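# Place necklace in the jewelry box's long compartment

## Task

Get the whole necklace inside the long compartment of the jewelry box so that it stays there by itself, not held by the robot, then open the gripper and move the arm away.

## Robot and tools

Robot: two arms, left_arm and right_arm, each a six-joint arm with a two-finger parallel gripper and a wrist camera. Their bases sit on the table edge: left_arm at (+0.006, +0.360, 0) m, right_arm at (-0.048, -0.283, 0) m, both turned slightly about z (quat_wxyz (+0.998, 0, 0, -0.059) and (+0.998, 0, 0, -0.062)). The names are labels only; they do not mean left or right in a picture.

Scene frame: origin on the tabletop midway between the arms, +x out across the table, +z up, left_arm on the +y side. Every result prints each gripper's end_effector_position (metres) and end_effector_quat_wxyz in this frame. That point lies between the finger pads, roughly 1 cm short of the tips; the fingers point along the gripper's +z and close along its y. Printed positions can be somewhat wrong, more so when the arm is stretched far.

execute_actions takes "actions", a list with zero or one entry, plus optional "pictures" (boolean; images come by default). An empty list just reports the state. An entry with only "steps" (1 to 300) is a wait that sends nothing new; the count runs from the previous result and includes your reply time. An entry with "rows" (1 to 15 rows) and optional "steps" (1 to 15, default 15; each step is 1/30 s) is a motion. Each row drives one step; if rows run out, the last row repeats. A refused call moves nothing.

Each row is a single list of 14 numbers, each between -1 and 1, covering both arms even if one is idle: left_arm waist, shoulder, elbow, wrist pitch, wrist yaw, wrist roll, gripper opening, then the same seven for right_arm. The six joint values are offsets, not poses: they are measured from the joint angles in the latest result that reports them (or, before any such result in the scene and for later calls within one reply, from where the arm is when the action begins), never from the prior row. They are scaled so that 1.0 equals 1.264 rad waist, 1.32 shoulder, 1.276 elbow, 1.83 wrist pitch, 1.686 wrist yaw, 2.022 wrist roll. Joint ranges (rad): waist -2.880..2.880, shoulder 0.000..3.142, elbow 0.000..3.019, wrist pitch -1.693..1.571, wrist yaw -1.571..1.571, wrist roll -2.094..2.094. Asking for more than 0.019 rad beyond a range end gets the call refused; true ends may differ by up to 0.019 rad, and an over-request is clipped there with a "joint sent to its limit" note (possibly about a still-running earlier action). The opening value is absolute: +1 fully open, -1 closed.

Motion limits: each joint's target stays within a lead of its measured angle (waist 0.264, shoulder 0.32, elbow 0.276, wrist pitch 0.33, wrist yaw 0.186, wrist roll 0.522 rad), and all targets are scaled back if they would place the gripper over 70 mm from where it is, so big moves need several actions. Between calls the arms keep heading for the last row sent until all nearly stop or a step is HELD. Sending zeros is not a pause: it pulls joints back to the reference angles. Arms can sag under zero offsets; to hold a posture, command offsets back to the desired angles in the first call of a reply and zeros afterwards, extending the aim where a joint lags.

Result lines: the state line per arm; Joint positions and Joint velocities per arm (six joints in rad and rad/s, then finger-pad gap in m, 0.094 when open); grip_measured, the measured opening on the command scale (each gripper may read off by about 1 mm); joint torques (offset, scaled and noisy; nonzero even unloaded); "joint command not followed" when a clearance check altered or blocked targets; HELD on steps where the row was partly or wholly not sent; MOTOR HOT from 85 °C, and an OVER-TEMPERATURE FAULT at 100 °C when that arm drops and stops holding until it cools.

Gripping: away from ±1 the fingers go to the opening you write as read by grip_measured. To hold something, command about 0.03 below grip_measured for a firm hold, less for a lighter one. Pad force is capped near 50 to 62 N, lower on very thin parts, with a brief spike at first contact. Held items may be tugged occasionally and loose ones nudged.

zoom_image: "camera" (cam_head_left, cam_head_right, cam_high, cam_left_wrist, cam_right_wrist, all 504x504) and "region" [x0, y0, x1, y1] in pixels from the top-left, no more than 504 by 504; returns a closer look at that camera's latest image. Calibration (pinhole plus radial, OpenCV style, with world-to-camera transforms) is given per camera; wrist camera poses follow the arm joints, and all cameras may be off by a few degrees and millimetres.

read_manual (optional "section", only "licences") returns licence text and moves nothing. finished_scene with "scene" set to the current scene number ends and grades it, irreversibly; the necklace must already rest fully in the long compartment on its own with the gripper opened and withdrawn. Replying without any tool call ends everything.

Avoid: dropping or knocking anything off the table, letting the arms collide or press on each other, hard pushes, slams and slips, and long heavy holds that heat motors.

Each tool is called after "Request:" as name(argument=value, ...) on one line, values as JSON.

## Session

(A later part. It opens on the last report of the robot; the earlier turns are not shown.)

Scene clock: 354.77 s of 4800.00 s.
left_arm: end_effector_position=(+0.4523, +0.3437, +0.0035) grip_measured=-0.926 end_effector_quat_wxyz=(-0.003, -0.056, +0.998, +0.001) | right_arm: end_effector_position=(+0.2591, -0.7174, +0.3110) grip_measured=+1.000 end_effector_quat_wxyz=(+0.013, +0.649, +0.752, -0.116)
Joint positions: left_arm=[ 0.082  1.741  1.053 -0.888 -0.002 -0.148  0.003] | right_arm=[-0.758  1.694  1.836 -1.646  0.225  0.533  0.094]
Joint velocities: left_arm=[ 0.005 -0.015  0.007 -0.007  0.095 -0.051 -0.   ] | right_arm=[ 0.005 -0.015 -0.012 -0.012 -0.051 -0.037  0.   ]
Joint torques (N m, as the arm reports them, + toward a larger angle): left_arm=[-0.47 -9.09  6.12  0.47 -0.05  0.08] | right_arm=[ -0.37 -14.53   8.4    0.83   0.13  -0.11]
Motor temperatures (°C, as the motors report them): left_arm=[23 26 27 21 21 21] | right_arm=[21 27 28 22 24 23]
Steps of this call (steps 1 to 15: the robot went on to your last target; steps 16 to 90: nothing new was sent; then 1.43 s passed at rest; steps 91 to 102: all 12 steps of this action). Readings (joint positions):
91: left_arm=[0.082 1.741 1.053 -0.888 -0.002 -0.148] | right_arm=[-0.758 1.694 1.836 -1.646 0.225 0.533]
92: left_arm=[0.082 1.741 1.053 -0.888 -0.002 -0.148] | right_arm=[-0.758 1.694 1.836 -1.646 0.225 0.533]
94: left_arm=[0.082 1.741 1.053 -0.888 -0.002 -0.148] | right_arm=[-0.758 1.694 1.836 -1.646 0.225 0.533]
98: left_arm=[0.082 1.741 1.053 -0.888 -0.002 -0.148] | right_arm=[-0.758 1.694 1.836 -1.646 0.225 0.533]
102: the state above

Request:
execute_actions(actions=[{"rows": [[0,0.01,0.002,0,0,0,-0.95,0,0,0,0,0,0,1],[0,0,0.002,0,0,0,-0.95,0,0,0,0,0,0,1],[0,-0.008,0.004,0,0,0,-0.95,0,0,0,0,0,0,1],[0,-0.013,0.006,0,0,0,-0.95,0,0,0,0,0,0,1],[0,-0.017,0.008,-0.003,0,0,-0.95,0,0,0,0,0,0,1],[0,-0.021,0.01,-0.006,0,0,-0.95,0,0,0,0,0,0,1],[0,-0.025,0.01,-0.009,0,0,-0.95,0,0,0,0,0,0,1],[0,-0.029,0.01,-0.012,0,0,-0.95,0,0,0,0,0,0,1],[0,-0.033,0.01,-0.015,0,0,-0.95,0,0,0,0,0,0,1],[0,-0.037,0.01,-0.018,0,0,-0.95,0,0,0,0,0,0,1],[0,-0.041,0.01,-0.021,0,0,-0.95,0,0,0,0,0,0,1],[0,-0.045,0.01,-0.024,0,0,-0.95,0,0,0,0,0,0,1],[0,-0.049,0.01,-0.027,0,0,-0.95,0,0,0,0,0,0,1],[0,-0.053,0.01,-0.03,0,0,-0.95,0,0,0,0,0,0,1]], "steps": 15}], pictures=false)

Request:
execute_actions(actions=[{"steps": 10}])

Scene clock: 367.90 s of 4800.00 s.
left_arm: end_effector_position=(+0.4479, +0.3438, +0.0187) grip_measured=-0.931 end_effector_quat_wxyz=(-0.003, -0.056, +0.998, +0.001) | right_arm: end_effector_position=(+0.2591, -0.7174, +0.3110) grip_measured=+1.000 end_effector_quat_wxyz=(+0.013, +0.649, +0.752, -0.116)
Joint positions: left_arm=[ 0.082  1.705  1.053 -0.923 -0.002 -0.148  0.003] | right_arm=[-0.758  1.694  1.836 -1.646  0.225  0.533  0.094]
Joint velocities: left_arm=[ 0.005 -0.2   -0.012 -0.12   0.022 -0.007  0.   ] | right_arm=[-0.015 -0.005  0.002  0.002 -0.051  0.022  0.   ]
Joint torques (N m, as the arm reports them, + toward a larger angle): left_arm=[ -0.37 -11.99   6.94   0.06  -0.04   0.08] | right_arm=[ -0.28 -14.41   8.41   0.81   0.13  -0.11]
Motor temperatures (°C, as the motors report them): left_arm=[23 26 27 21 21 21] | right_arm=[21 27 28 22 24 23]
Steps of this call (steps 1 to 15: the robot went on to your last target; steps 16 to 90: nothing new was sent; then 9.63 s passed at rest; steps 91 to 105: all 15 steps of this action). Readings (joint positions):
91: left_arm=[0.082 1.741 1.053 -0.888 -0.002 -0.148] | right_arm=[-0.758 1.694 1.836 -1.646 0.225 0.533]
92: left_arm=[0.082 1.741 1.053 -0.888 -0.002 -0.148] | right_arm=[-0.758 1.694 1.836 -1.646 0.225 0.533]
94: left_arm=[0.082 1.741 1.053 -0.888 -0.002 -0.148] | right_arm=[-0.758 1.694 1.836 -1.646 0.225 0.533]
98: left_arm=[0.082 1.739 1.053 -0.890 -0.002 -0.148] | right_arm=[-0.758 1.694 1.836 -1.646 0.225 0.533]
105: the state above

Scene clock: 368.23 s of 4800.00 s.
left_arm: end_effector_position=(+0.4487, +0.3438, +0.0272) grip_measured=-0.931 end_effector_quat_wxyz=(+0.005, -0.056, +0.998, +0.000) | right_arm: end_effector_position=(+0.2591, -0.7174, +0.3110) grip_measured=+1.000 end_effector_quat_wxyz=(+0.013, +0.649, +0.752, -0.116)
Joint positions: left_arm=[ 0.082  1.685  1.053 -0.929 -0.002 -0.148  0.003] | right_arm=[-0.758  1.694  1.836 -1.646  0.225  0.533  0.094]
Joint velocities: left_arm=[ 0.005  0.005 -0.002 -0.012 -0.139 -0.051  0.   ] | right_arm=[ 0.005 -0.015  0.027 -0.007  0.007 -0.007  0.   ]
Joint torques (N m, as the arm reports them, + toward a larger angle): left_arm=[ -0.52 -11.83   7.09  -0.06  -0.05   0.09] | right_arm=[ -0.28 -14.48   8.4    0.81   0.14  -0.11]
Motor temperatures (°C, as the motors report them): left_arm=[23 26 27 21 21 21] | right_arm=[21 27 28 22 24 23]
Steps of this call (steps 1 to 10: the robot went on to your last target). Readings (joint positions):
1: left_arm=[0.082 1.699 1.053 -0.926 -0.002 -0.148] | right_arm=[-0.758 1.694 1.836 -1.646 0.225 0.533]
2: left_arm=[0.082 1.694 1.053 -0.927 -0.002 -0.148] | right_arm=[-0.758 1.694 1.836 -1.646 0.225 0.533]
4: left_arm=[0.082 1.687 1.053 -0.929 -0.002 -0.148] | right_arm=[-0.758 1.694 1.836 -1.646 0.225 0.533]
8: left_arm=[0.082 1.685 1.053 -0.929 -0.002 -0.148] | right_arm=[-0.758 1.694 1.836 -1.646 0.225 0.533]
10: the state above
camera_calibration (this result's frames):
cam_left_wrist: T_world_to_cam=[[0.111125, -0.993736, 0.0118609, 0.286773], [-0.812709, -0.0839994, 0.576584, 0.382581], [-0.571975, -0.0737121, -0.816952, 0.427017], [0, 0, 0, 1]] pos_world=[0.523302, 0.348589, 0.124861]

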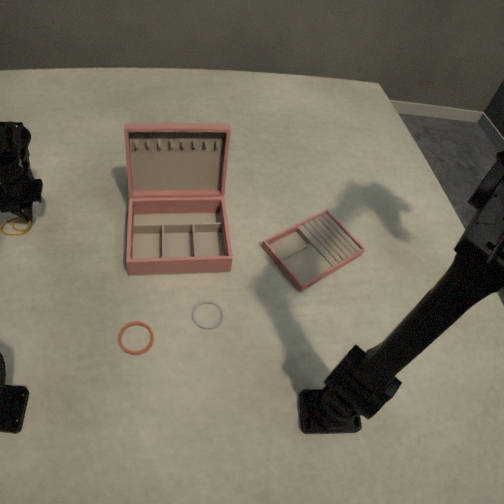

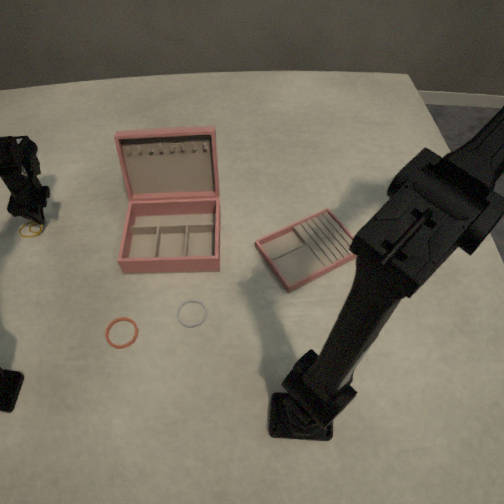

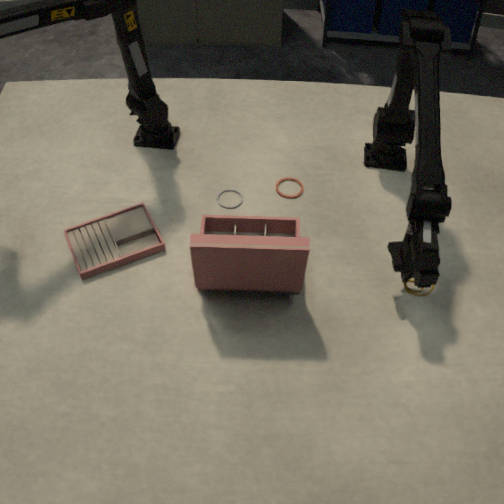

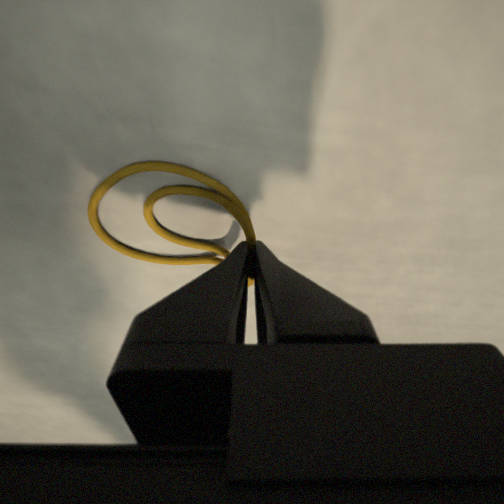

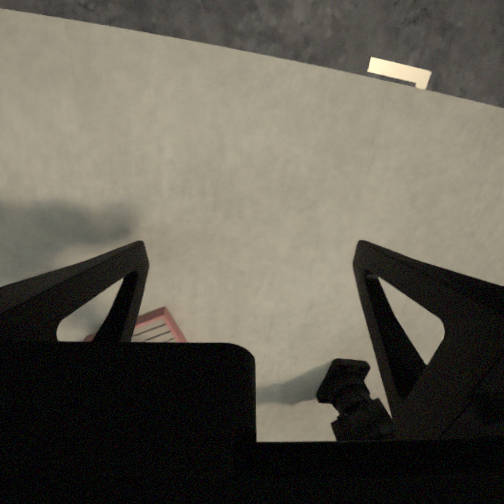

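Request:
execute_actions(actions=[{"rows": [[0,-0.012,0.02,-0.008,0,0,-0.95,0,0,0,0,0,0,1],[0,-0.015,0.03,-0.013,0,0,-0.95,0,0,0,0,0,0,1],[0,-0.019,0.037,-0.02,0,0,-0.95,0,0,0,0,0,0,1],[0,-0.023,0.044,-0.028,0,0,-0.95,0,0,0,0,0,0,1],[0,-0.028,0.052,-0.037,0,0,-0.95,0,0,0,0,0,0,1],[0,-0.033,0.06,-0.046,0,0,-0.95,0,0,0,0,0,0,1],[0,-0.038,0.068,-0.055,0,0,-0.95,0,0,0,0,0,0,1],[0,-0.043,0.076,-0.064,0,0,-0.95,0,0,0,0,0,0,1],[0,-0.048,0.084,-0.073,0,0,-0.95,0,0,0,0,0,0,1],[0,-0.053,0.092,-0.082,0,0,-0.95,0,0,0,0,0,0,1],[0,-0.058,0.1,-0.091,0,0,-0.95,0,0,0,0,0,0,1],[0,-0.063,0.108,-0.1,0,0,-0.95,0,0,0,0,0,0,1],[0,-0.068,0.116,-0.109,0,0,-0.95,0,0,0,0,0,0,1],[0,-0.073,0.124,-0.118,0,0,-0.95,0,0,0,0,0,0,1],[0,-0.078,0.132,-0.127,0,0,-0.95,0,0,0,0,0,0,1]], "steps": 15}], pictures=false)

Request:
execute_actions(actions=[{"rows": [[0,-0.025,0.05,-0.025,0,0,-0.95,0,0,0,0,0,0,1],[0,-0.03,0.058,-0.034,0,0,-0.95,0,0,0,0,0,0,1],[0,-0.035,0.066,-0.043,0,0,-0.95,0,0,0,0,0,0,1],[0,-0.04,0.074,-0.052,0,0,-0.95,0,0,0,0,0,0,1],[0,-0.045,0.082,-0.061,0,0,-0.95,0,0,0,0,0,0,1],[0,-0.05,0.09,-0.07,0,0,-0.95,0,0,0,0,0,0,1],[0,-0.055,0.098,-0.079,0,0,-0.95,0,0,0,0,0,0,1],[0,-0.06,0.106,-0.088,0,0,-0.95,0,0,0,0,0,0,1],[0,-0.065,0.114,-0.097,0,0,-0.95,0,0,0,0,0,0,1],[0,-0.07,0.122,-0.106,0,0,-0.95,0,0,0,0,0,0,1],[0,-0.075,0.13,-0.115,0,0,-0.95,0,0,0,0,0,0,1],[0,-0.08,0.138,-0.124,0,0,-0.95,0,0,0,0,0,0,1],[0,-0.084,0.146,-0.133,0,0,-0.95,0,0,0,0,0,0,1],[0,-0.087,0.153,-0.141,0,0,-0.95,0,0,0,0,0,0,1],[0,-0.089,0.158,-0.147,0,0,-0.95,0,0,0,0,0,0,1]], "steps": 15}], pictures=false)

Request:
execute_actions(actions=[{"steps": 12}])

Scene clock: 389.20 s of 4800.00 s.
left_arm: end_effector_position=(+0.4526, +0.3437, +0.0859) grip_measured=-0.931 end_effector_quat_wxyz=(-0.007, -0.056, +0.998, +0.002) | right_arm: end_effector_position=(+0.2591, -0.7174, +0.3110) grip_measured=+1.000 end_effector_quat_wxyz=(+0.013, +0.649, +0.752, -0.116)
Joint positions: left_arm=[ 0.082  1.625  1.154 -1.115 -0.002 -0.148  0.003] | right_arm=[-0.758  1.694  1.836 -1.646  0.225  0.533  0.094]
Joint velocities: left_arm=[-0.015 -0.278  0.339 -0.486 -0.037 -0.037  0.   ] | right_arm=[ 0.005 -0.005  0.012 -0.022 -0.037 -0.051  0.   ]
Joint torques (N m, as the arm reports them, + toward a larger angle): left_arm=[ -0.47 -12.57  10.02  -0.14  -0.05   0.09] | right_arm=[ -0.27 -14.54   8.43   0.82   0.13  -0.11]
Motor temperatures (°C, as the motors report them): left_arm=[23 26 27 21 21 21] | right_arm=[21 27 28 22 24 23]
Steps of this call (steps 1 to 30: the robot went on to your last target; steps 31 to 90: nothing new was sent; then 17.47 s passed at rest; steps 91 to 105: all 15 steps of this action). Readings (joint positions):
91: left_arm=[0.082 1.685 1.053 -0.929 -0.002 -0.148] | right_arm=[-0.758 1.694 1.836 -1.646 0.225 0.533]
92: left_arm=[0.082 1.685 1.053 -0.930 -0.002 -0.148] | right_arm=[-0.758 1.694 1.836 -1.646 0.225 0.533]
94: left_arm=[0.082 1.685 1.054 -0.945 -0.002 -0.148] | right_arm=[-0.758 1.694 1.836 -1.646 0.225 0.533]
98: left_arm=[0.082 1.679 1.075 -1.003 -0.002 -0.148] | right_arm=[-0.758 1.694 1.836 -1.646 0.225 0.533]
105: the state above

Scene clock: 389.70 s of 4800.00 s.
left_arm: end_effector_position=(+0.4473, +0.3438, +0.1675) grip_measured=-0.931 end_effector_quat_wxyz=(-0.015, -0.056, +0.998, +0.002) | right_arm: end_effector_position=(+0.2591, -0.7174, +0.3110) grip_measured=+1.000 end_effector_quat_wxyz=(+0.013, +0.649, +0.752, -0.116)
Joint positions: left_arm=[ 0.082  1.544  1.286 -1.343 -0.002 -0.148  0.003] | right_arm=[-0.758  1.694  1.836 -1.646  0.225  0.533  0.094]
Joint velocities: left_arm=[ 0.005 -0.181  0.276 -0.398  0.007  0.007  0.001] | right_arm=[-0.005 -0.015  0.002  0.007 -0.037  0.022  0.   ]
Joint torques (N m, as the arm reports them, + toward a larger angle): left_arm=[ -0.36 -12.11  10.71   0.05  -0.05   0.09] | right_arm=[ -0.28 -14.52   8.42   0.8    0.13  -0.11]
Motor temperatures (°C, as the motors report them): left_arm=[23 26 28 21 21 21] | right_arm=[21 27 28 22 24 23]
Steps of this call (steps 1 to 15: all 15 steps of this action). Readings (joint positions):
1: left_arm=[0.082 1.615 1.164 -1.128 -0.002 -0.148] | right_arm=[-0.758 1.694 1.836 -1.646 0.225 0.533]
2: left_arm=[0.082 1.607 1.173 -1.138 -0.002 -0.148] | right_arm=[-0.758 1.694 1.836 -1.646 0.225 0.533]
4: left_arm=[0.082 1.594 1.191 -1.165 -0.002 -0.148] | right_arm=[-0.758 1.694 1.836 -1.646 0.225 0.533]
8: left_arm=[0.082 1.578 1.222 -1.229 -0.002 -0.148] | right_arm=[-0.758 1.694 1.836 -1.646 0.225 0.533]
15: the state above

Scene clock: 390.10 s of 4800.00 s.
left_arm: end_effector_position=(+0.4477, +0.3438, +0.1906) grip_measured=-0.931 end_effector_quat_wxyz=(-0.000, -0.056, +0.998, +0.001) | right_arm: end_effector_position=(+0.2591, -0.7174, +0.3110) grip_measured=+1.000 end_effector_quat_wxyz=(+0.013, +0.649, +0.752, -0.116)
Joint positions: left_arm=[ 0.082  1.513  1.312 -1.371 -0.002 -0.148  0.003] | right_arm=[-0.758  1.694  1.836 -1.646  0.225  0.533  0.094]
Joint velocities: left_arm=[-0.015  0.005 -0.007  0.002 -0.007 -0.007  0.   ] | right_arm=[-0.005 -0.005 -0.002  0.027  0.007 -0.066  0.   ]
Joint torques (N m, as the arm reports them, + toward a larger angle): left_arm=[ -0.49 -10.32  10.27  -0.16  -0.05   0.09] | right_arm=[ -0.3  -14.49   8.4    0.81   0.14  -0.11]
Motor temperatures (°C, as the motors report them): left_arm=[23 26 28 21 21 21] | right_arm=[21 27 28 22 24 23]
Steps of this call (steps 1 to 12: the robot went on to your last target). Readings (joint positions):
1: left_arm=[0.082 1.538 1.295 -1.354 -0.002 -0.148] | right_arm=[-0.758 1.694 1.836 -1.646 0.225 0.533]
2: left_arm=[0.082 1.532 1.302 -1.361 -0.002 -0.148] | right_arm=[-0.758 1.694 1.836 -1.646 0.225 0.533]
4: left_arm=[0.082 1.520 1.310 -1.367 -0.002 -0.148] | right_arm=[-0.758 1.694 1.836 -1.646 0.225 0.533]
8: left_arm=[0.082 1.513 1.312 -1.370 -0.002 -0.148] | right_arm=[-0.758 1.694 1.836 -1.646 0.225 0.533]
12: the state above
camera_calibration (this result's frames):
cam_left_wrist: T_world_to_cam=[[0.111231, -0.99374, 0.0104581, 0.285191], [-0.807177, -0.0841999, 0.584274, 0.283787], [-0.579735, -0.0734309, -0.811489, 0.562276], [0, 0, 0, 1]] pos_world=[0.523315, 0.348588, 0.287489]

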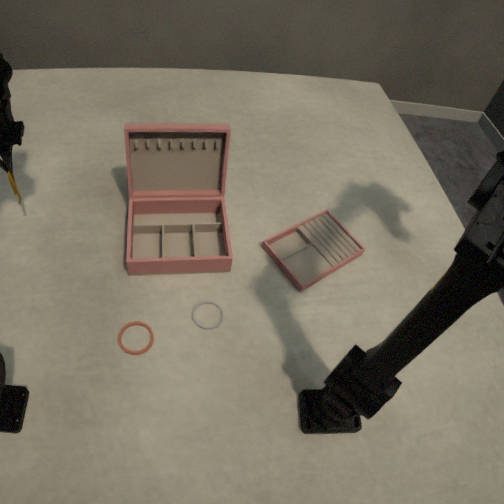

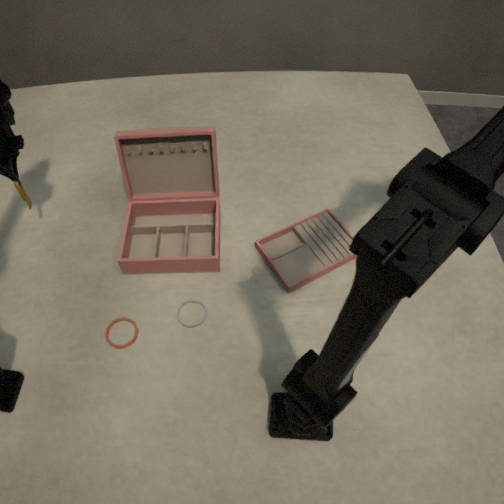

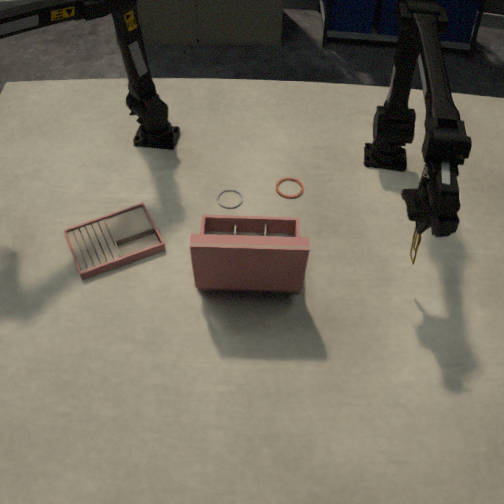

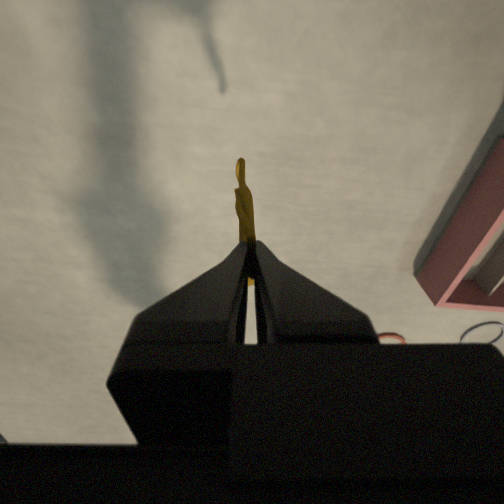

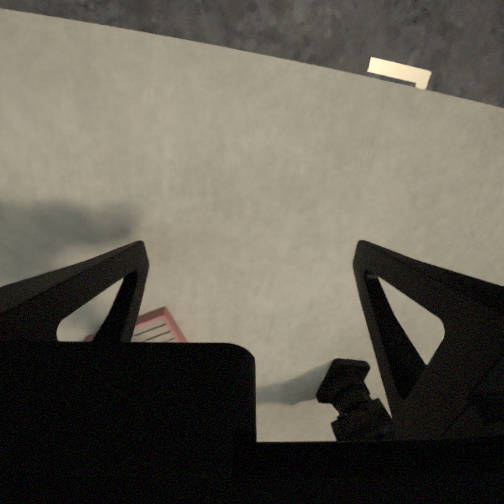

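Request:
execute_actions(actions=[{"rows": [[-0.003,0,0.035,0,0,0.005,-0.95,0,0,0,0,0,0,1],[-0.008,0,0.04,0,0,0.01,-0.95,0,0,0,0,0,0,1],[-0.015,0,0.046,0,0,0.018,-0.95,0,0,0,0,0,0,1],[-0.024,0,0.052,0,0,0.027,-0.95,0,0,0,0,0,0,1],[-0.035,0,0.058,0,0,0.037,-0.95,0,0,0,0,0,0,1],[-0.047,0,0.064,0,0,0.048,-0.95,0,0,0,0,0,0,1],[-0.06,0,0.07,0,0,0.06,-0.95,0,0,0,0,0,0,1],[-0.074,0,0.076,0,0,0.072,-0.95,0,0,0,0,0,0,1],[-0.088,0,0.082,0,0,0.084,-0.95,0,0,0,0,0,0,1],[-0.102,0,0.088,0,0,0.096,-0.95,0,0,0,0,0,0,1],[-0.116,0.004,0.094,0,0,0.108,-0.95,0,0,0,0,0,0,1],[-0.13,0.008,0.1,0,0,0.12,-0.95,0,0,0,0,0,0,1],[-0.144,0.012,0.106,0,0,0.132,-0.95,0,0,0,0,0,0,1],[-0.158,0.016,0.112,0,0,0.144,-0.95,0,0,0,0,0,0,1],[-0.172,0.02,0.118,0,0,0.156,-0.95,0,0,0,0,0,0,1]], "steps": 15}], pictures=false)

Request:
execute_actions(actions=[{"rows": [[-0.04,0.022,0.05,0,0,0.05,-0.95,0,0,0,0,0,0,1],[-0.054,0.026,0.056,0,0,0.062,-0.95,0,0,0,0,0,0,1],[-0.068,0.03,0.062,0,0,0.074,-0.95,0,0,0,0,0,0,1],[-0.082,0.034,0.068,0,0,0.086,-0.95,0,0,0,0,0,0,1],[-0.096,0.038,0.074,0,0,0.098,-0.95,0,0,0,0,0,0,1],[-0.11,0.042,0.08,0,0,0.11,-0.95,0,0,0,0,0,0,1],[-0.124,0.046,0.086,0,0,0.122,-0.95,0,0,0,0,0,0,1],[-0.138,0.05,0.092,0,0,0.134,-0.95,0,0,0,0,0,0,1],[-0.152,0.054,0.098,0,0,0.146,-0.95,0,0,0,0,0,0,1],[-0.166,0.058,0.104,0,0,0.158,-0.95,0,0,0,0,0,0,1],[-0.18,0.062,0.11,0,0,0.17,-0.95,0,0,0,0,0,0,1],[-0.194,0.066,0.116,0,0,0.182,-0.95,0,0,0,0,0,0,1],[-0.208,0.07,0.122,0,0,0.194,-0.95,0,0,0,0,0,0,1],[-0.222,0.074,0.128,0,0,0.206,-0.95,0,0,0,0,0,0,1],[-0.236,0.078,0.134,0,0,0.218,-0.95,0,0,0,0,0,0,1]], "steps": 15}], pictures=false)

Request:
execute_actions(actions=[{"rows": [[-0.04,0.026,0.05,0.008,0,0.05,-0.95,0,0,0,0,0,0,1],[-0.054,0.031,0.056,0.011,0,0.062,-0.95,0,0,0,0,0,0,1],[-0.068,0.036,0.062,0.014,0,0.074,-0.95,0,0,0,0,0,0,1],[-0.082,0.041,0.068,0.017,0,0.086,-0.95,0,0,0,0,0,0,1],[-0.096,0.046,0.074,0.02,0,0.098,-0.95,0,0,0,0,0,0,1],[-0.11,0.051,0.08,0.023,0,0.11,-0.95,0,0,0,0,0,0,1],[-0.124,0.056,0.086,0.026,0,0.122,-0.95,0,0,0,0,0,0,1],[-0.137,0.061,0.092,0.029,0,0.134,-0.95,0,0,0,0,0,0,1],[-0.149,0.066,0.098,0.032,0,0.144,-0.95,0,0,0,0,0,0,1],[-0.16,0.071,0.103,0.035,0,0.153,-0.95,0,0,0,0,0,0,1],[-0.17,0.076,0.108,0.038,0,0.161,-0.95,0,0,0,0,0,0,1],[-0.178,0.08,0.112,0.04,0,0.168,-0.95,0,0,0,0,0,0,1],[-0.185,0.083,0.115,0.04,0,0.173,-0.95,0,0,0,0,0,0,1],[-0.19,0.085,0.117,0.04,0,0.177,-0.95,0,0,0,0,0,0,1],[-0.193,0.086,0.118,0.04,0,0.18,-0.95,0,0,0,0,0,0,1]], "steps": 15}], pictures=false)

Request:
execute_actions(actions=[{"steps": 15}])

Scene clock: 424.63 s of 4800.00 s.
left_arm: end_effector_position=(+0.4632, +0.2589, +0.2238) grip_measured=-0.931 end_effector_quat_wxyz=(+0.043, +0.137, +0.990, -0.002) | right_arm: end_effector_position=(+0.2591, -0.7174, +0.3110) grip_measured=+1.000 end_effector_quat_wxyz=(+0.013, +0.649, +0.752, -0.116)
Joint positions: left_arm=[-0.099  1.513  1.398 -1.371 -0.002  0.059  0.003] | right_arm=[-0.758  1.694  1.836 -1.646  0.225  0.533  0.094]
Joint velocities: left_arm=[-0.62   0.005  0.232  0.012  0.022  0.637 -0.001] | right_arm=[-0.005 -0.005  0.012 -0.012 -0.022 -0.037  0.   ]
Joint torques (N m, as the arm reports them, + toward a larger angle): left_arm=[ 0.19 -8.   11.    0.65 -0.09  0.22] | right_arm=[ -0.3  -14.53   8.41   0.81   0.14  -0.11]
Motor temperatures (°C, as the motors report them): left_arm=[23 26 31 21 21 21] | right_arm=[21 27 28 22 24 23]
Steps of this call (steps 1 to 30: the robot went on to your last target; steps 31 to 1021: nothing new was sent; steps 1022 to 1036: all 15 steps of this action). Readings (joint positions):
1022: left_arm=[0.082 1.513 1.312 -1.371 -0.002 -0.148] | right_arm=[-0.758 1.694 1.836 -1.646 0.225 0.533]
1023: left_arm=[0.082 1.513 1.312 -1.371 -0.002 -0.147] | right_arm=[-0.758 1.694 1.836 -1.646 0.225 0.533]
1025: left_arm=[0.080 1.513 1.314 -1.371 -0.002 -0.137] | right_arm=[-0.758 1.694 1.836 -1.646 0.225 0.533]
1029: left_arm=[0.044 1.513 1.334 -1.371 -0.002 -0.086] | right_arm=[-0.758 1.694 1.836 -1.646 0.225 0.533]
1036: the state above

Scene clock: 425.13 s of 4800.00 s.
left_arm: end_effector_position=(+0.4540, +0.1293, +0.2304) grip_measured=-0.931 end_effector_quat_wxyz=(+0.056, +0.417, +0.907, -0.002) | right_arm: end_effector_position=(+0.2591, -0.7174, +0.3110) grip_measured=+1.000 end_effector_quat_wxyz=(+0.013, +0.649, +0.752, -0.116)
Joint positions: left_arm=[-0.357  1.586  1.499 -1.371 -0.002  0.386  0.003] | right_arm=[-0.758  1.694  1.836 -1.646  0.225  0.533  0.094]
Joint velocities: left_arm=[-0.542  0.181  0.212 -0.012  0.022  0.623  0.001] | right_arm=[-0.015  0.015 -0.017 -0.007 -0.051  0.007  0.   ]
Joint torques (N m, as the arm reports them, + toward a larger angle): left_arm=[ -1.03 -10.26  11.46   0.58  -0.01   0.23] | right_arm=[ -0.35 -14.58   8.4    0.81   0.13  -0.11]
Motor temperatures (°C, as the motors report them): left_arm=[23 26 31 21 21 21] | right_arm=[21 27 28 22 24 23]
Steps of this call (steps 1 to 15: all 15 steps of this action). Readings (joint positions):
1: left_arm=[-0.119 1.513 1.405 -1.371 -0.002 0.077] | right_arm=[-0.758 1.694 1.836 -1.646 0.225 0.533]
2: left_arm=[-0.138 1.514 1.411 -1.371 -0.002 0.095] | right_arm=[-0.758 1.694 1.836 -1.646 0.225 0.533]
4: left_arm=[-0.172 1.517 1.423 -1.371 -0.002 0.134] | right_arm=[-0.758 1.694 1.836 -1.646 0.225 0.533]
8: left_arm=[-0.236 1.538 1.450 -1.371 -0.002 0.221] | right_arm=[-0.758 1.694 1.836 -1.646 0.225 0.533]
15: the state above

Scene clock: 425.63 s of 4800.00 s.
left_arm: end_effector_position=(+0.4231, -0.0013, +0.2279) grip_measured=-0.931 end_effector_quat_wxyz=(+0.089, +0.639, +0.764, -0.001) | right_arm: end_effector_position=(+0.2591, -0.7174, +0.3110) grip_measured=+1.000 end_effector_quat_wxyz=(+0.013, +0.649, +0.752, -0.116)
Joint positions: left_arm=[-0.595  1.672  1.592 -1.313 -0.002  0.681  0.003] | right_arm=[-0.758  1.694  1.836 -1.646  0.225  0.533  0.094]
Joint velocities: left_arm=[-0.288  0.112  0.071  0.022  0.007  0.447  0.001] | right_arm=[-0.005  0.005  0.002 -0.002  0.007  0.051  0.   ]
Joint torques (N m, as the arm reports them, + toward a larger angle): left_arm=[  0.67 -10.81  11.25   1.35   0.03   0.17] | right_arm=[ -0.36 -14.59   8.4    0.8    0.13  -0.11]
Motor temperatures (°C, as the motors report them): left_arm=[23 26 31 21 21 21] | right_arm=[21 27 28 22 24 23]
Steps of this call (steps 1 to 15: all 15 steps of this action). Readings (joint positions):
1: left_arm=[-0.375 1.592 1.505 -1.370 -0.002 0.404] | right_arm=[-0.758 1.694 1.836 -1.646 0.225 0.533]
2: left_arm=[-0.393 1.596 1.510 -1.369 -0.002 0.422] | right_arm=[-0.758 1.694 1.836 -1.646 0.225 0.533]
4: left_arm=[-0.426 1.606 1.518 -1.364 -0.002 0.461] | right_arm=[-0.758 1.694 1.836 -1.646 0.225 0.533]
8: left_arm=[-0.493 1.630 1.546 -1.345 -0.002 0.549] | right_arm=[-0.758 1.694 1.836 -1.646 0.225 0.533]
15: the state above

Scene clock: 426.13 s of 4800.00 s.
left_arm: end_effector_position=(+0.4201, -0.0071, +0.2245) grip_measured=-0.931 end_effector_quat_wxyz=(+0.086, +0.665, +0.742, +0.001) | right_arm: end_effector_position=(+0.2591, -0.7174, +0.3110) grip_measured=+1.000 end_effector_quat_wxyz=(+0.013, +0.649, +0.752, -0.116)
Joint positions: left_arm=[-0.607  1.68   1.594 -1.312 -0.002  0.736  0.003] | right_arm=[-0.758  1.694  1.836 -1.646  0.225  0.533  0.094]
Joint velocities: left_arm=[-0.005 -0.005 -0.022 -0.012  0.051 -0.007  0.001] | right_arm=[ 0.005 -0.005 -0.017 -0.007 -0.007  0.037  0.   ]
Joint torques (N m, as the arm reports them, + toward a larger angle): left_arm=[ -0.02 -11.55  11.6    1.53   0.02   0.26] | right_arm=[ -0.24 -14.56   8.42   0.79   0.14  -0.11]
Motor temperatures (°C, as the motors report them): left_arm=[23 26 31 21 21 21] | right_arm=[21 27 28 22 24 23]
Steps of this call (steps 1 to 15: the robot went on to your last target). Readings (joint positions):
1: left_arm=[-0.604 1.675 1.594 -1.313 -0.002 0.693] | right_arm=[-0.758 1.694 1.836 -1.646 0.225 0.533]
2: left_arm=[-0.610 1.677 1.594 -1.312 -0.002 0.702] | right_arm=[-0.758 1.694 1.836 -1.646 0.225 0.533]
4: left_arm=[-0.614 1.680 1.594 -1.312 -0.002 0.715] | right_arm=[-0.758 1.694 1.836 -1.646 0.225 0.533]
8: left_arm=[-0.610 1.680 1.594 -1.312 -0.002 0.729] | right_arm=[-0.758 1.694 1.836 -1.646 0.225 0.533]
15: the state above
camera_calibration (this result's frames):
cam_left_wrist: T_world_to_cam=[[-0.98795, -0.11421, -0.104458, 0.433022], [-0.150421, 0.867472, 0.474201, -0.032282], [0.0364557, 0.484199, -0.874198, 0.307175], [0, 0, 0, 1]] pos_world=[0.41175, -0.0712748, 0.329073]

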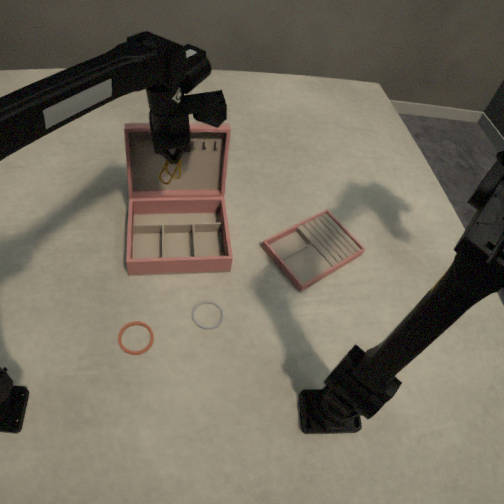

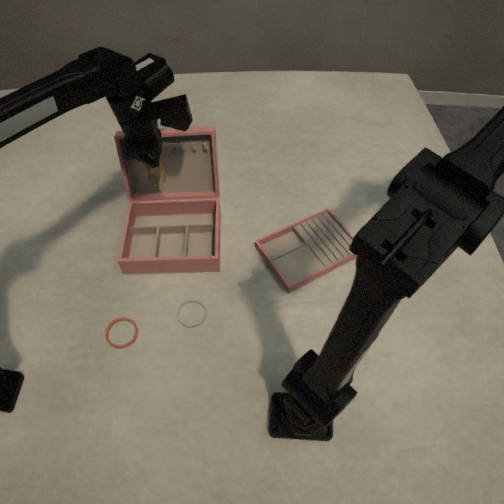

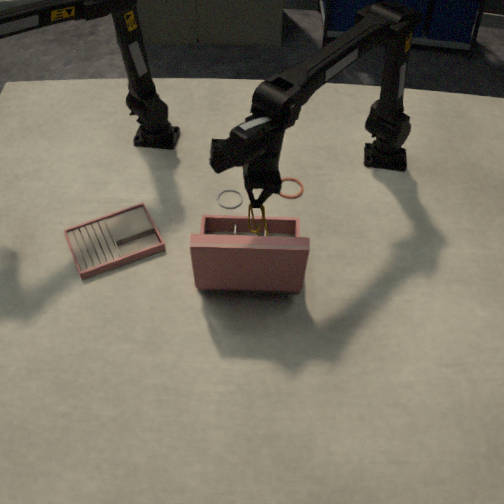

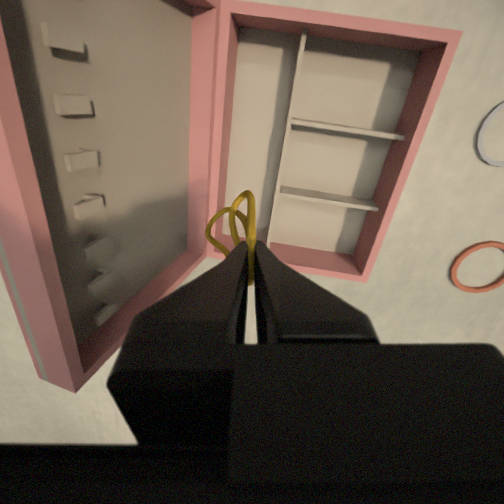

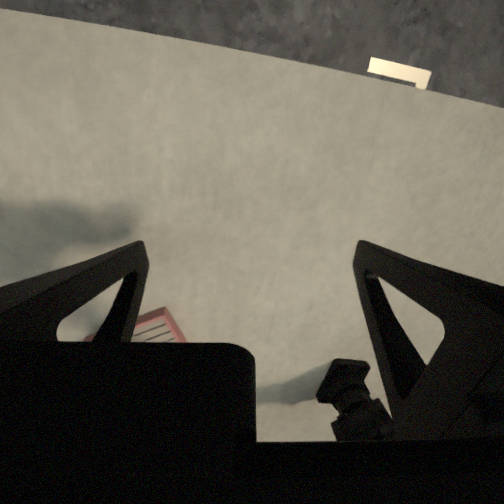

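Request:
execute_actions(actions=[{"rows": [[-0.002,0.015,0.04,0.008,0,0.008,-0.95,0,0,0,0,0,0,1],[-0.004,0.02,0.045,0.008,0,0.01,-0.95,0,0,0,0,0,0,1],[-0.007,0.027,0.051,0.009,0,0.012,-0.95,0,0,0,0,0,0,1],[-0.01,0.035,0.058,0.009,0,0.015,-0.95,0,0,0,0,0,0,1],[-0.013,0.043,0.066,0.01,0,0.018,-0.95,0,0,0,0,0,0,1],[-0.016,0.052,0.074,0.01,0,0.021,-0.95,0,0,0,0,0,0,1],[-0.019,0.061,0.082,0.011,0,0.024,-0.95,0,0,0,0,0,0,1],[-0.022,0.07,0.09,0.011,0,0.027,-0.95,0,0,0,0,0,0,1],[-0.025,0.079,0.098,0.012,0,0.03,-0.95,0,0,0,0,0,0,1],[-0.028,0.088,0.106,0.013,0,0.032,-0.95,0,0,0,0,0,0,1],[-0.031,0.097,0.114,0.014,0,0.034,-0.95,0,0,0,0,0,0,1],[-0.033,0.105,0.121,0.015,0,0.036,-0.95,0,0,0,0,0,0,1],[-0.035,0.111,0.127,0.015,0,0.038,-0.95,0,0,0,0,0,0,1],[-0.036,0.116,0.131,0.015,0,0.039,-0.95,0,0,0,0,0,0,1],[-0.037,0.118,0.133,0.015,0,0.039,-0.95,0,0,0,0,0,0,1]], "steps": 15}], pictures=false)

Request:
execute_actions(actions=[{"steps": 90}])

Scene clock: 475.83 s of 4800.00 s.
left_arm: end_effector_position=(+0.4376, -0.0528, +0.2068) grip_measured=-0.932 end_effector_quat_wxyz=(+0.089, +0.698, +0.711, +0.002) | right_arm: end_effector_position=(+0.2591, -0.7174, +0.3110) grip_measured=+1.000 end_effector_quat_wxyz=(+0.013, +0.649, +0.752, -0.116)
Joint positions: left_arm=[-0.644  1.798  1.705 -1.3   -0.002  0.79   0.003] | right_arm=[-0.758  1.694  1.836 -1.646  0.225  0.533  0.094]
Joint velocities: left_arm=[-0.132  0.308  0.12   0.027  0.037  0.066 -0.001] | right_arm=[ 0.005 -0.005  0.007 -0.007 -0.081 -0.022  0.   ]
Joint torques (N m, as the arm reports them, + toward a larger angle): left_arm=[ -0.18 -13.11  11.08   1.38   0.02   0.17] | right_arm=[ -0.33 -14.48   8.41   0.82   0.14  -0.12]
Motor temperatures (°C, as the motors report them): left_arm=[23 26 34 21 21 21] | right_arm=[21 28 29 22 24 23]
Steps of this call (steps 1 to 15: the robot went on to your last target; steps 16 to 1476: nothing new was sent; steps 1477 to 1491: all 15 steps of this action). Readings (joint positions):
1477: left_arm=[-0.607 1.680 1.594 -1.312 -0.002 0.738] | right_arm=[-0.758 1.694 1.836 -1.646 0.225 0.533]
1478: left_arm=[-0.607 1.680 1.594 -1.312 -0.002 0.739] | right_arm=[-0.758 1.694 1.836 -1.646 0.225 0.533]
1480: left_arm=[-0.607 1.683 1.598 -1.312 -0.002 0.744] | right_arm=[-0.758 1.694 1.836 -1.646 0.225 0.533]
1484: left_arm=[-0.614 1.713 1.638 -1.312 -0.002 0.759] | right_arm=[-0.758 1.694 1.836 -1.646 0.225 0.533]
1491: the state above

Scene clock: 478.83 s of 4800.00 s.
left_arm: end_effector_position=(+0.4362, -0.0593, +0.1920) grip_measured=-0.932 end_effector_quat_wxyz=(+0.077, +0.707, +0.703, +0.002) | right_arm: end_effector_position=(+0.2591, -0.7174, +0.3110) grip_measured=+1.000 end_effector_quat_wxyz=(+0.013, +0.649, +0.752, -0.116)
Joint positions: left_arm=[-0.654  1.827  1.709 -1.299 -0.002  0.803  0.003] | right_arm=[-0.758  1.694  1.836 -1.646  0.225  0.533  0.094]
Joint velocities: left_arm=[-0.015 -0.015  0.002 -0.007  0.081  0.022  0.001] | right_arm=[-0.005 -0.005  0.017  0.007  0.022 -0.037  0.   ]
Joint torques (N m, as the arm reports them, + toward a larger angle): left_arm=[ -0.44 -13.93  11.29   1.46   0.03   0.21] | right_arm=[ -0.26 -14.52   8.39   0.8    0.13  -0.11]
Motor temperatures (°C, as the motors report them): left_arm=[23 27 34 21 21 21] | right_arm=[21 28 29 22 24 23]
Steps of this call (steps 1 to 30: the robot went on to your last target; steps 31 to 90: nothing new was sent). Readings (joint positions):
1: left_arm=[-0.648 1.807 1.707 -1.299 -0.002 0.792] | right_arm=[-0.758 1.694 1.836 -1.646 0.225 0.533]
2: left_arm=[-0.651 1.814 1.708 -1.299 -0.002 0.795] | right_arm=[-0.758 1.694 1.836 -1.646 0.225 0.533]
4: left_arm=[-0.654 1.824 1.708 -1.299 -0.002 0.798] | right_arm=[-0.758 1.694 1.836 -1.646 0.225 0.533]
8: left_arm=[-0.654 1.827 1.708 -1.299 -0.002 0.801] | right_arm=[-0.758 1.694 1.836 -1.646 0.225 0.533]
90: the state above
All arms were judged still, so your last target was given up. Only a new action makes them travel on or press farther. Fingers that are still opening or closing keep moving.
camera_calibration (this result's frames):
cam_left_wrist: T_world_to_cam=[[-0.994973, 0.00054291, -0.100145, 0.448616], [-0.049064, 0.869112, 0.492176, -0.0167246], [0.0873049, 0.494615, -0.864716, 0.280089], [0, 0, 0, 1]] pos_world=[0.421087, -0.124244, 0.295356]

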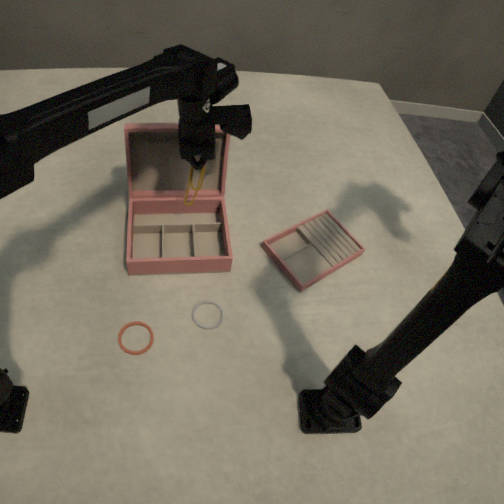

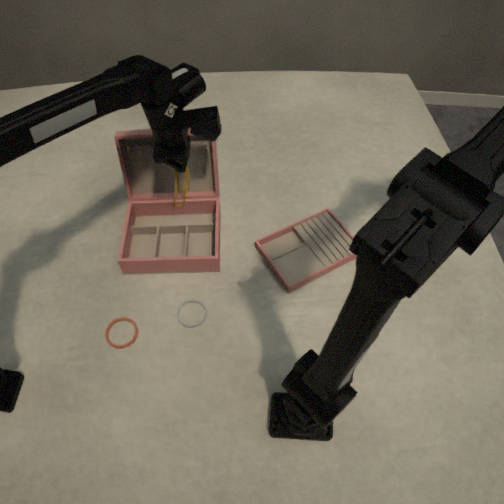

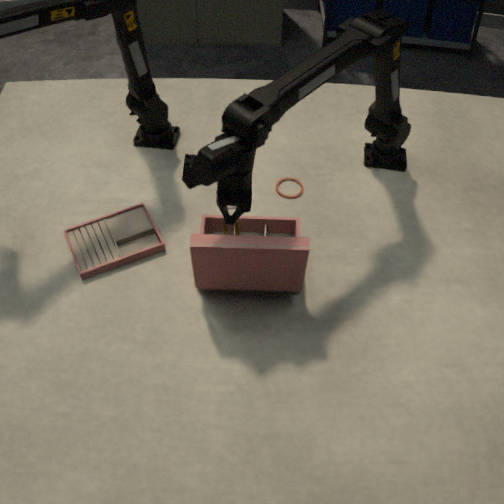

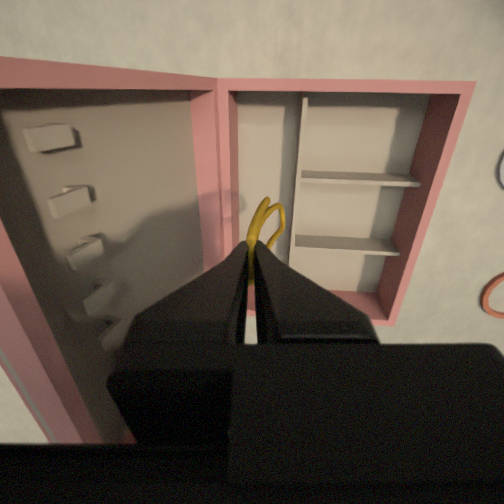

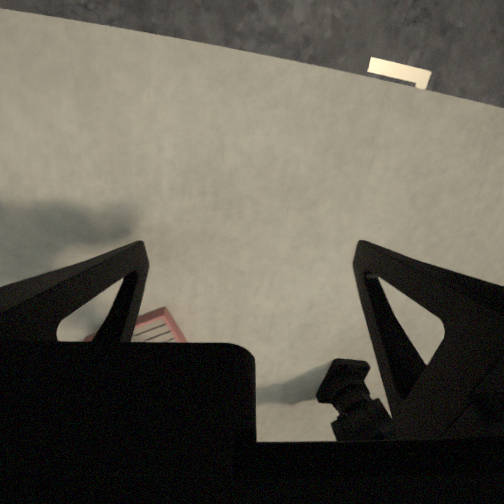

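Request:
execute_actions(actions=[{"rows": [[0.002,0.012,0,0.008,0,0,-0.95,0,0,0,0,0,0,1],[0.003,0.014,-0.003,0.011,0,0,-0.95,0,0,0,0,0,0,1],[0.004,0.016,-0.007,0.015,0,0,-0.95,0,0,0,0,0,0,1],[0.005,0.018,-0.012,0.02,0,0,-0.95,0,0,0,0,0,0,1],[0.006,0.019,-0.018,0.025,0,0,-0.95,0,0,0,0,0,0,1],[0.006,0.02,-0.024,0.031,0,0,-0.95,0,0,0,0,0,0,1],[0.006,0.021,-0.03,0.037,0,0,-0.95,0,0,0,0,0,0,1],[0.006,0.022,-0.036,0.043,0,0,-0.95,0,0,0,0,0,0,1],[0.006,0.023,-0.042,0.049,0,0,-0.95,0,0,0,0,0,0,1],[0.006,0.024,-0.048,0.055,0,0,-0.95,0,0,0,0,0,0,1],[0.006,0.025,-0.054,0.06,0,0,-0.95,0,0,0,0,0,0,1],[0.006,0.026,-0.059,0.065,0,0,-0.95,0,0,0,0,0,0,1],[0.006,0.027,-0.063,0.069,0,0,-0.95,0,0,0,0,0,0,1],[0.006,0.028,-0.066,0.072,0,0,-0.95,0,0,0,0,0,0,1],[0.006,0.029,-0.068,0.074,0,0,-0.95,0,0,0,0,0,0,1]], "steps": 15}], pictures=false)

Request:
execute_actions(actions=[{"steps": 15}])

Scene clock: 499.80 s of 4800.00 s.
left_arm: end_effector_position=(+0.4376, -0.0607, +0.1590) grip_measured=-0.932 end_effector_quat_wxyz=(+0.087, +0.706, +0.703, +0.002) | right_arm: end_effector_position=(+0.2591, -0.7174, +0.3110) grip_measured=+1.000 end_effector_quat_wxyz=(+0.013, +0.649, +0.752, -0.116)
Joint positions: left_arm=[-0.654  1.834  1.63  -1.192 -0.002  0.803  0.003] | right_arm=[-0.758  1.694  1.836 -1.646  0.225  0.533  0.094]
Joint velocities: left_arm=[-0.005  0.063 -0.12   0.173 -0.037  0.022  0.   ] | right_arm=[ 0.005 -0.005 -0.012  0.007  0.007 -0.037  0.   ]
Joint torques (N m, as the arm reports them, + toward a larger angle): left_arm=[  0.12 -13.19   7.89   1.6    0.02   0.07] | right_arm=[ -0.37 -14.53   8.42   0.84   0.13  -0.12]
Motor temperatures (°C, as the motors report them): left_arm=[23 27 34 21 21 21] | right_arm=[21 28 29 22 24 23]
Steps of this call (steps 1 to 614: nothing new was sent; steps 615 to 629: all 15 steps of this action). Readings (joint positions):
615: left_arm=[-0.654 1.827 1.709 -1.299 -0.002 0.803] | right_arm=[-0.758 1.694 1.836 -1.646 0.225 0.533]
616: left_arm=[-0.654 1.827 1.709 -1.298 -0.002 0.803] | right_arm=[-0.758 1.694 1.836 -1.646 0.225 0.533]
618: left_arm=[-0.654 1.827 1.706 -1.291 -0.002 0.803] | right_arm=[-0.758 1.694 1.836 -1.646 0.225 0.533]
622: left_arm=[-0.654 1.827 1.682 -1.256 -0.002 0.803] | right_arm=[-0.758 1.694 1.836 -1.646 0.225 0.533]
629: the state above

Scene clock: 500.30 s of 4800.00 s.
left_arm: end_effector_position=(+0.4379, -0.0610, +0.1495) grip_measured=-0.932 end_effector_quat_wxyz=(+0.084, +0.706, +0.703, +0.002) | right_arm: end_effector_position=(+0.2591, -0.7174, +0.3110) grip_measured=+1.000 end_effector_quat_wxyz=(+0.013, +0.649, +0.752, -0.116)
Joint positions: left_arm=[-0.654  1.845  1.621 -1.18  -0.002  0.803  0.003] | right_arm=[-0.758  1.694  1.836 -1.646  0.225  0.533  0.094]
Joint velocities: left_arm=[ 0.005  0.005 -0.007 -0.012 -0.022 -0.022 -0.   ] | right_arm=[-0.005  0.015  0.027 -0.017 -0.007 -0.007  0.   ]
Joint torques (N m, as the arm reports them, + toward a larger angle): left_arm=[  0.12 -13.35   7.93   1.65   0.02   0.08] | right_arm=[ -0.27 -14.49   8.43   0.79   0.14  -0.12]
Motor temperatures (°C, as the motors report them): left_arm=[23 27 34 21 21 21] | right_arm=[21 28 29 22 24 23]
Steps of this call (steps 1 to 15: the robot went on to your last target). Readings (joint positions):
1: left_arm=[-0.654 1.836 1.626 -1.188 -0.002 0.803] | right_arm=[-0.758 1.694 1.836 -1.646 0.225 0.533]
2: left_arm=[-0.654 1.839 1.624 -1.184 -0.002 0.803] | right_arm=[-0.758 1.694 1.836 -1.646 0.225 0.533]
4: left_arm=[-0.654 1.843 1.621 -1.182 -0.002 0.803] | right_arm=[-0.758 1.694 1.836 -1.646 0.225 0.533]
8: left_arm=[-0.654 1.845 1.621 -1.180 -0.002 0.803] | right_arm=[-0.758 1.694 1.836 -1.646 0.225 0.533]
15: the state above
camera_calibration (this result's frames):
cam_left_wrist: T_world_to_cam=[[-0.994029, -0.000376341, -0.109113, 0.446936], [-0.0534649, 0.873401, 0.484059, 0.00913319], [0.0951169, 0.487002, -0.868206, 0.240645], [0, 0, 0, 1]] pos_world=[0.421866, -0.125003, 0.253275]

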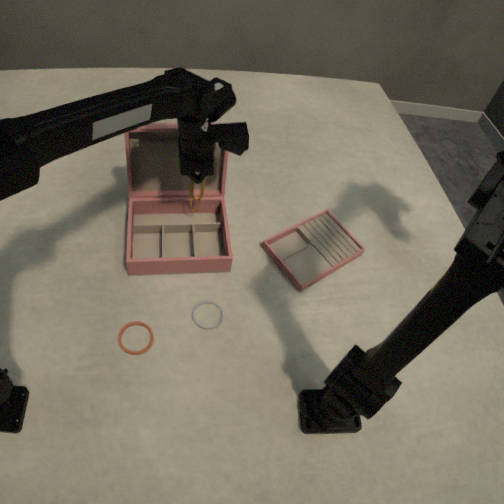

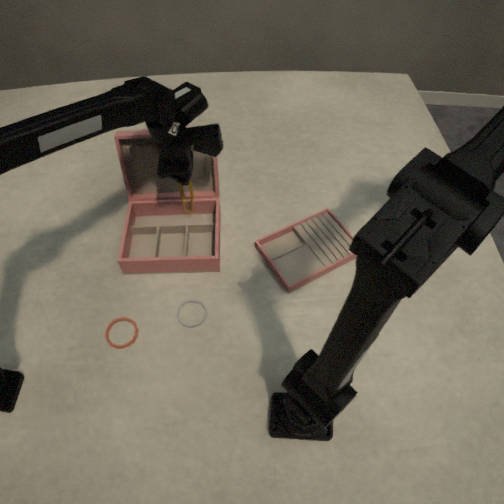

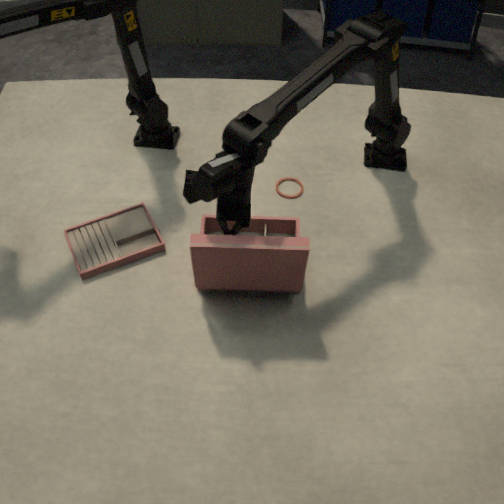

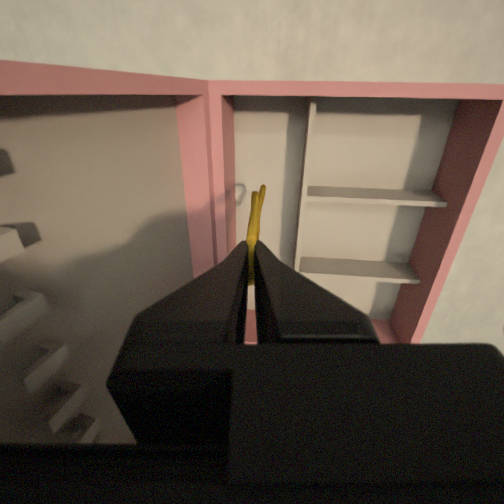

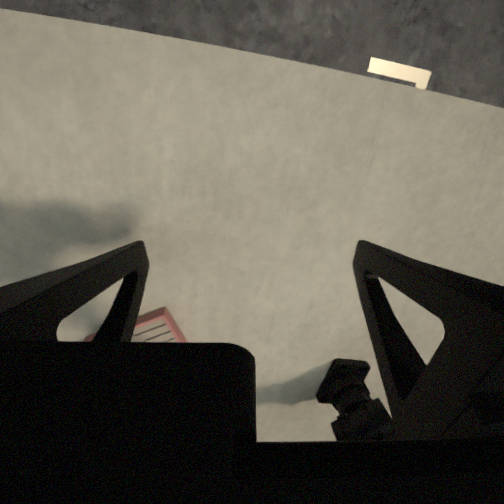

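Request:
execute_actions(actions=[{"rows": [[0,0.015,0,0.009,0,0,-0.95,0,0,0,0,0,0,1],[0,0.017,-0.002,0.011,0,0,-0.95,0,0,0,0,0,0,1],[0,0.019,-0.005,0.014,0,0,-0.95,0,0,0,0,0,0,1],[0,0.021,-0.009,0.018,0,0,-0.95,0,0,0,0,0,0,1],[0,0.023,-0.013,0.022,0,0,-0.95,0,0,0,0,0,0,1],[0,0.025,-0.017,0.026,0,0,-0.95,0,0,0,0,0,0,1],[0,0.026,-0.021,0.03,0,0,-0.95,0,0,0,0,0,0,1],[0,0.027,-0.025,0.034,0,0,-0.95,0,0,0,0,0,0,1],[0,0.028,-0.029,0.038,0,0,-0.95,0,0,0,0,0,0,1],[0,0.029,-0.033,0.042,0,0,-0.95,0,0,0,0,0,0,1],[0,0.03,-0.037,0.046,0,0,-0.95,0,0,0,0,0,0,1],[0,0.031,-0.041,0.049,0,0,-0.95,0,0,0,0,0,0,1],[0,0.032,-0.044,0.052,0,0,-0.95,0,0,0,0,0,0,1],[0,0.033,-0.046,0.054,0,0,-0.95,0,0,0,0,0,0,1],[0,0.033,-0.048,0.055,0,0,-0.95,0,0,0,0,0,0,1]], "steps": 15}], pictures=false)

Request:
execute_actions(actions=[{"steps": 12}])

Scene clock: 510.60 s of 4800.00 s.
left_arm: end_effector_position=(+0.4378, -0.0609, +0.1228) grip_measured=-0.932 end_effector_quat_wxyz=(+0.088, +0.706, +0.703, +0.002) | right_arm: end_effector_position=(+0.2591, -0.7174, +0.3110) grip_measured=+1.000 end_effector_quat_wxyz=(+0.013, +0.649, +0.752, -0.116)
Joint positions: left_arm=[-0.654  1.857  1.566 -1.104 -0.002  0.803  0.003] | right_arm=[-0.758  1.694  1.836 -1.646  0.225  0.533  0.094]
Joint velocities: left_arm=[-0.005  0.073 -0.11   0.129  0.022 -0.007 -0.   ] | right_arm=[-0.005  0.015 -0.007 -0.002 -0.007  0.066  0.   ]
Joint torques (N m, as the arm reports them, + toward a larger angle): left_arm=[ -0.47 -12.09   7.51   1.54   0.02   0.07] | right_arm=[ -0.27 -14.45   8.42   0.79   0.13  -0.12]
Motor temperatures (°C, as the motors report them): left_arm=[23 27 32 21 21 21] | right_arm=[21 28 29 22 24 23]
Steps of this call (steps 1 to 15: the robot went on to your last target; steps 16 to 294: nothing new was sent; steps 295 to 309: all 15 steps of this action). Readings (joint positions):
295: left_arm=[-0.654 1.845 1.621 -1.180 -0.002 0.803] | right_arm=[-0.758 1.694 1.836 -1.646 0.225 0.533]
296: left_arm=[-0.654 1.845 1.621 -1.179 -0.002 0.803] | right_arm=[-0.758 1.694 1.836 -1.646 0.225 0.533]
298: left_arm=[-0.654 1.845 1.619 -1.173 -0.002 0.803] | right_arm=[-0.758 1.694 1.836 -1.646 0.225 0.533]
302: left_arm=[-0.654 1.845 1.602 -1.147 -0.002 0.803] | right_arm=[-0.758 1.694 1.836 -1.646 0.225 0.533]
309: the state above

Scene clock: 511.00 s of 4800.00 s.
left_arm: end_effector_position=(+0.4370, -0.0601, +0.1137) grip_measured=-0.932 end_effector_quat_wxyz=(+0.082, +0.706, +0.703, +0.002) | right_arm: end_effector_position=(+0.2591, -0.7174, +0.3110) grip_measured=+1.000 end_effector_quat_wxyz=(+0.013, +0.649, +0.752, -0.116)
Joint positions: left_arm=[-0.654  1.868  1.558 -1.096 -0.002  0.803  0.003] | right_arm=[-0.758  1.694  1.836 -1.646  0.225  0.533  0.094]
Joint velocities: left_arm=[-0.005  0.005  0.002  0.012  0.022  0.037 -0.001] | right_arm=[ 0.005 -0.024  0.002 -0.007  0.051  0.037  0.   ]
Joint torques (N m, as the arm reports them, + toward a larger angle): left_arm=[ -0.41 -13.39   7.69   1.58   0.03   0.07] | right_arm=[ -0.29 -14.52   8.4    0.82   0.13  -0.12]
Motor temperatures (°C, as the motors report them): left_arm=[23 27 32 21 21 21] | right_arm=[21 28 29 22 24 23]
Steps of this call (steps 1 to 12: the robot went on to your last target). Readings (joint positions):
1: left_arm=[-0.654 1.860 1.563 -1.101 -0.002 0.803] | right_arm=[-0.758 1.694 1.836 -1.646 0.225 0.533]
2: left_arm=[-0.654 1.862 1.561 -1.099 -0.002 0.803] | right_arm=[-0.758 1.694 1.836 -1.646 0.225 0.533]
4: left_arm=[-0.654 1.866 1.558 -1.098 -0.002 0.803] | right_arm=[-0.758 1.694 1.836 -1.646 0.225 0.533]
8: left_arm=[-0.654 1.868 1.558 -1.096 -0.002 0.803] | right_arm=[-0.758 1.694 1.836 -1.646 0.225 0.533]
12: the state above
camera_calibration (this result's frames):
cam_left_wrist: T_world_to_cam=[[-0.994207, -0.000203346, -0.107484, 0.441967], [-0.0526702, 0.872626, 0.48554, 0.0250116], [0.0936942, 0.488389, -0.867582, 0.209843], [0, 0, 0, 1]] pos_world=[0.421063, -0.124221, 0.217416]

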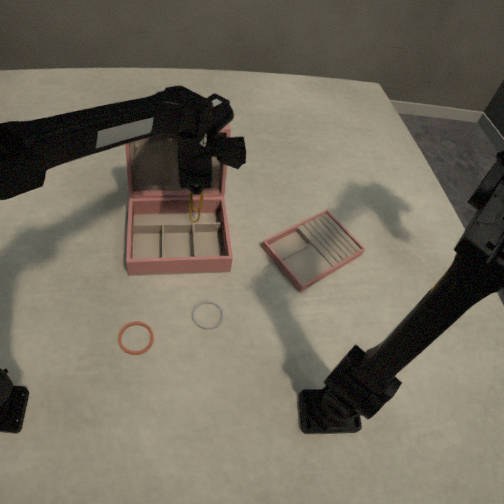

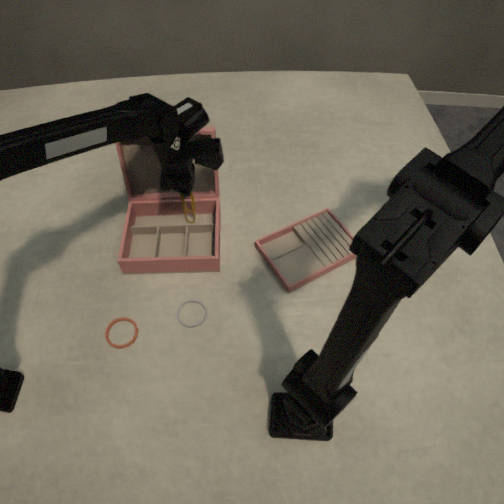

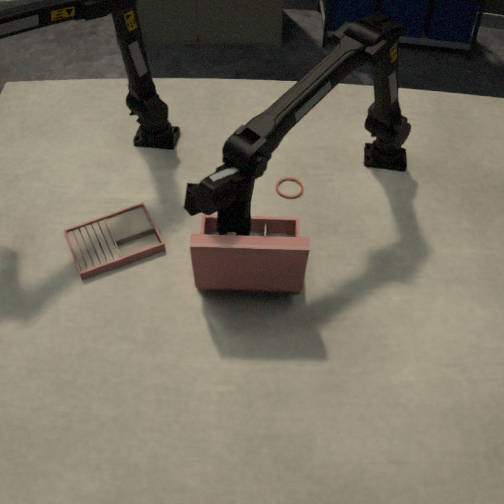

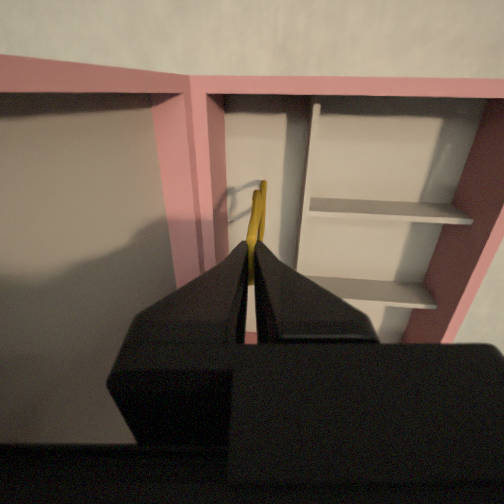

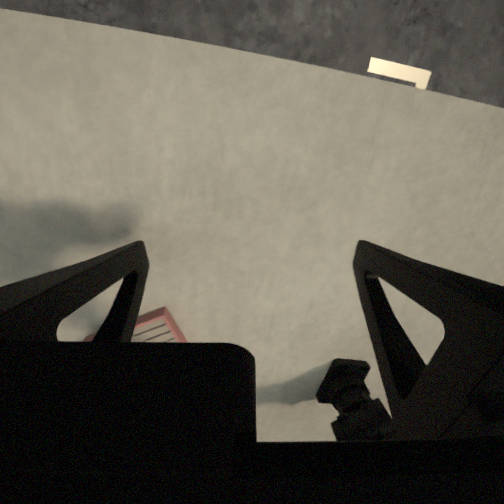

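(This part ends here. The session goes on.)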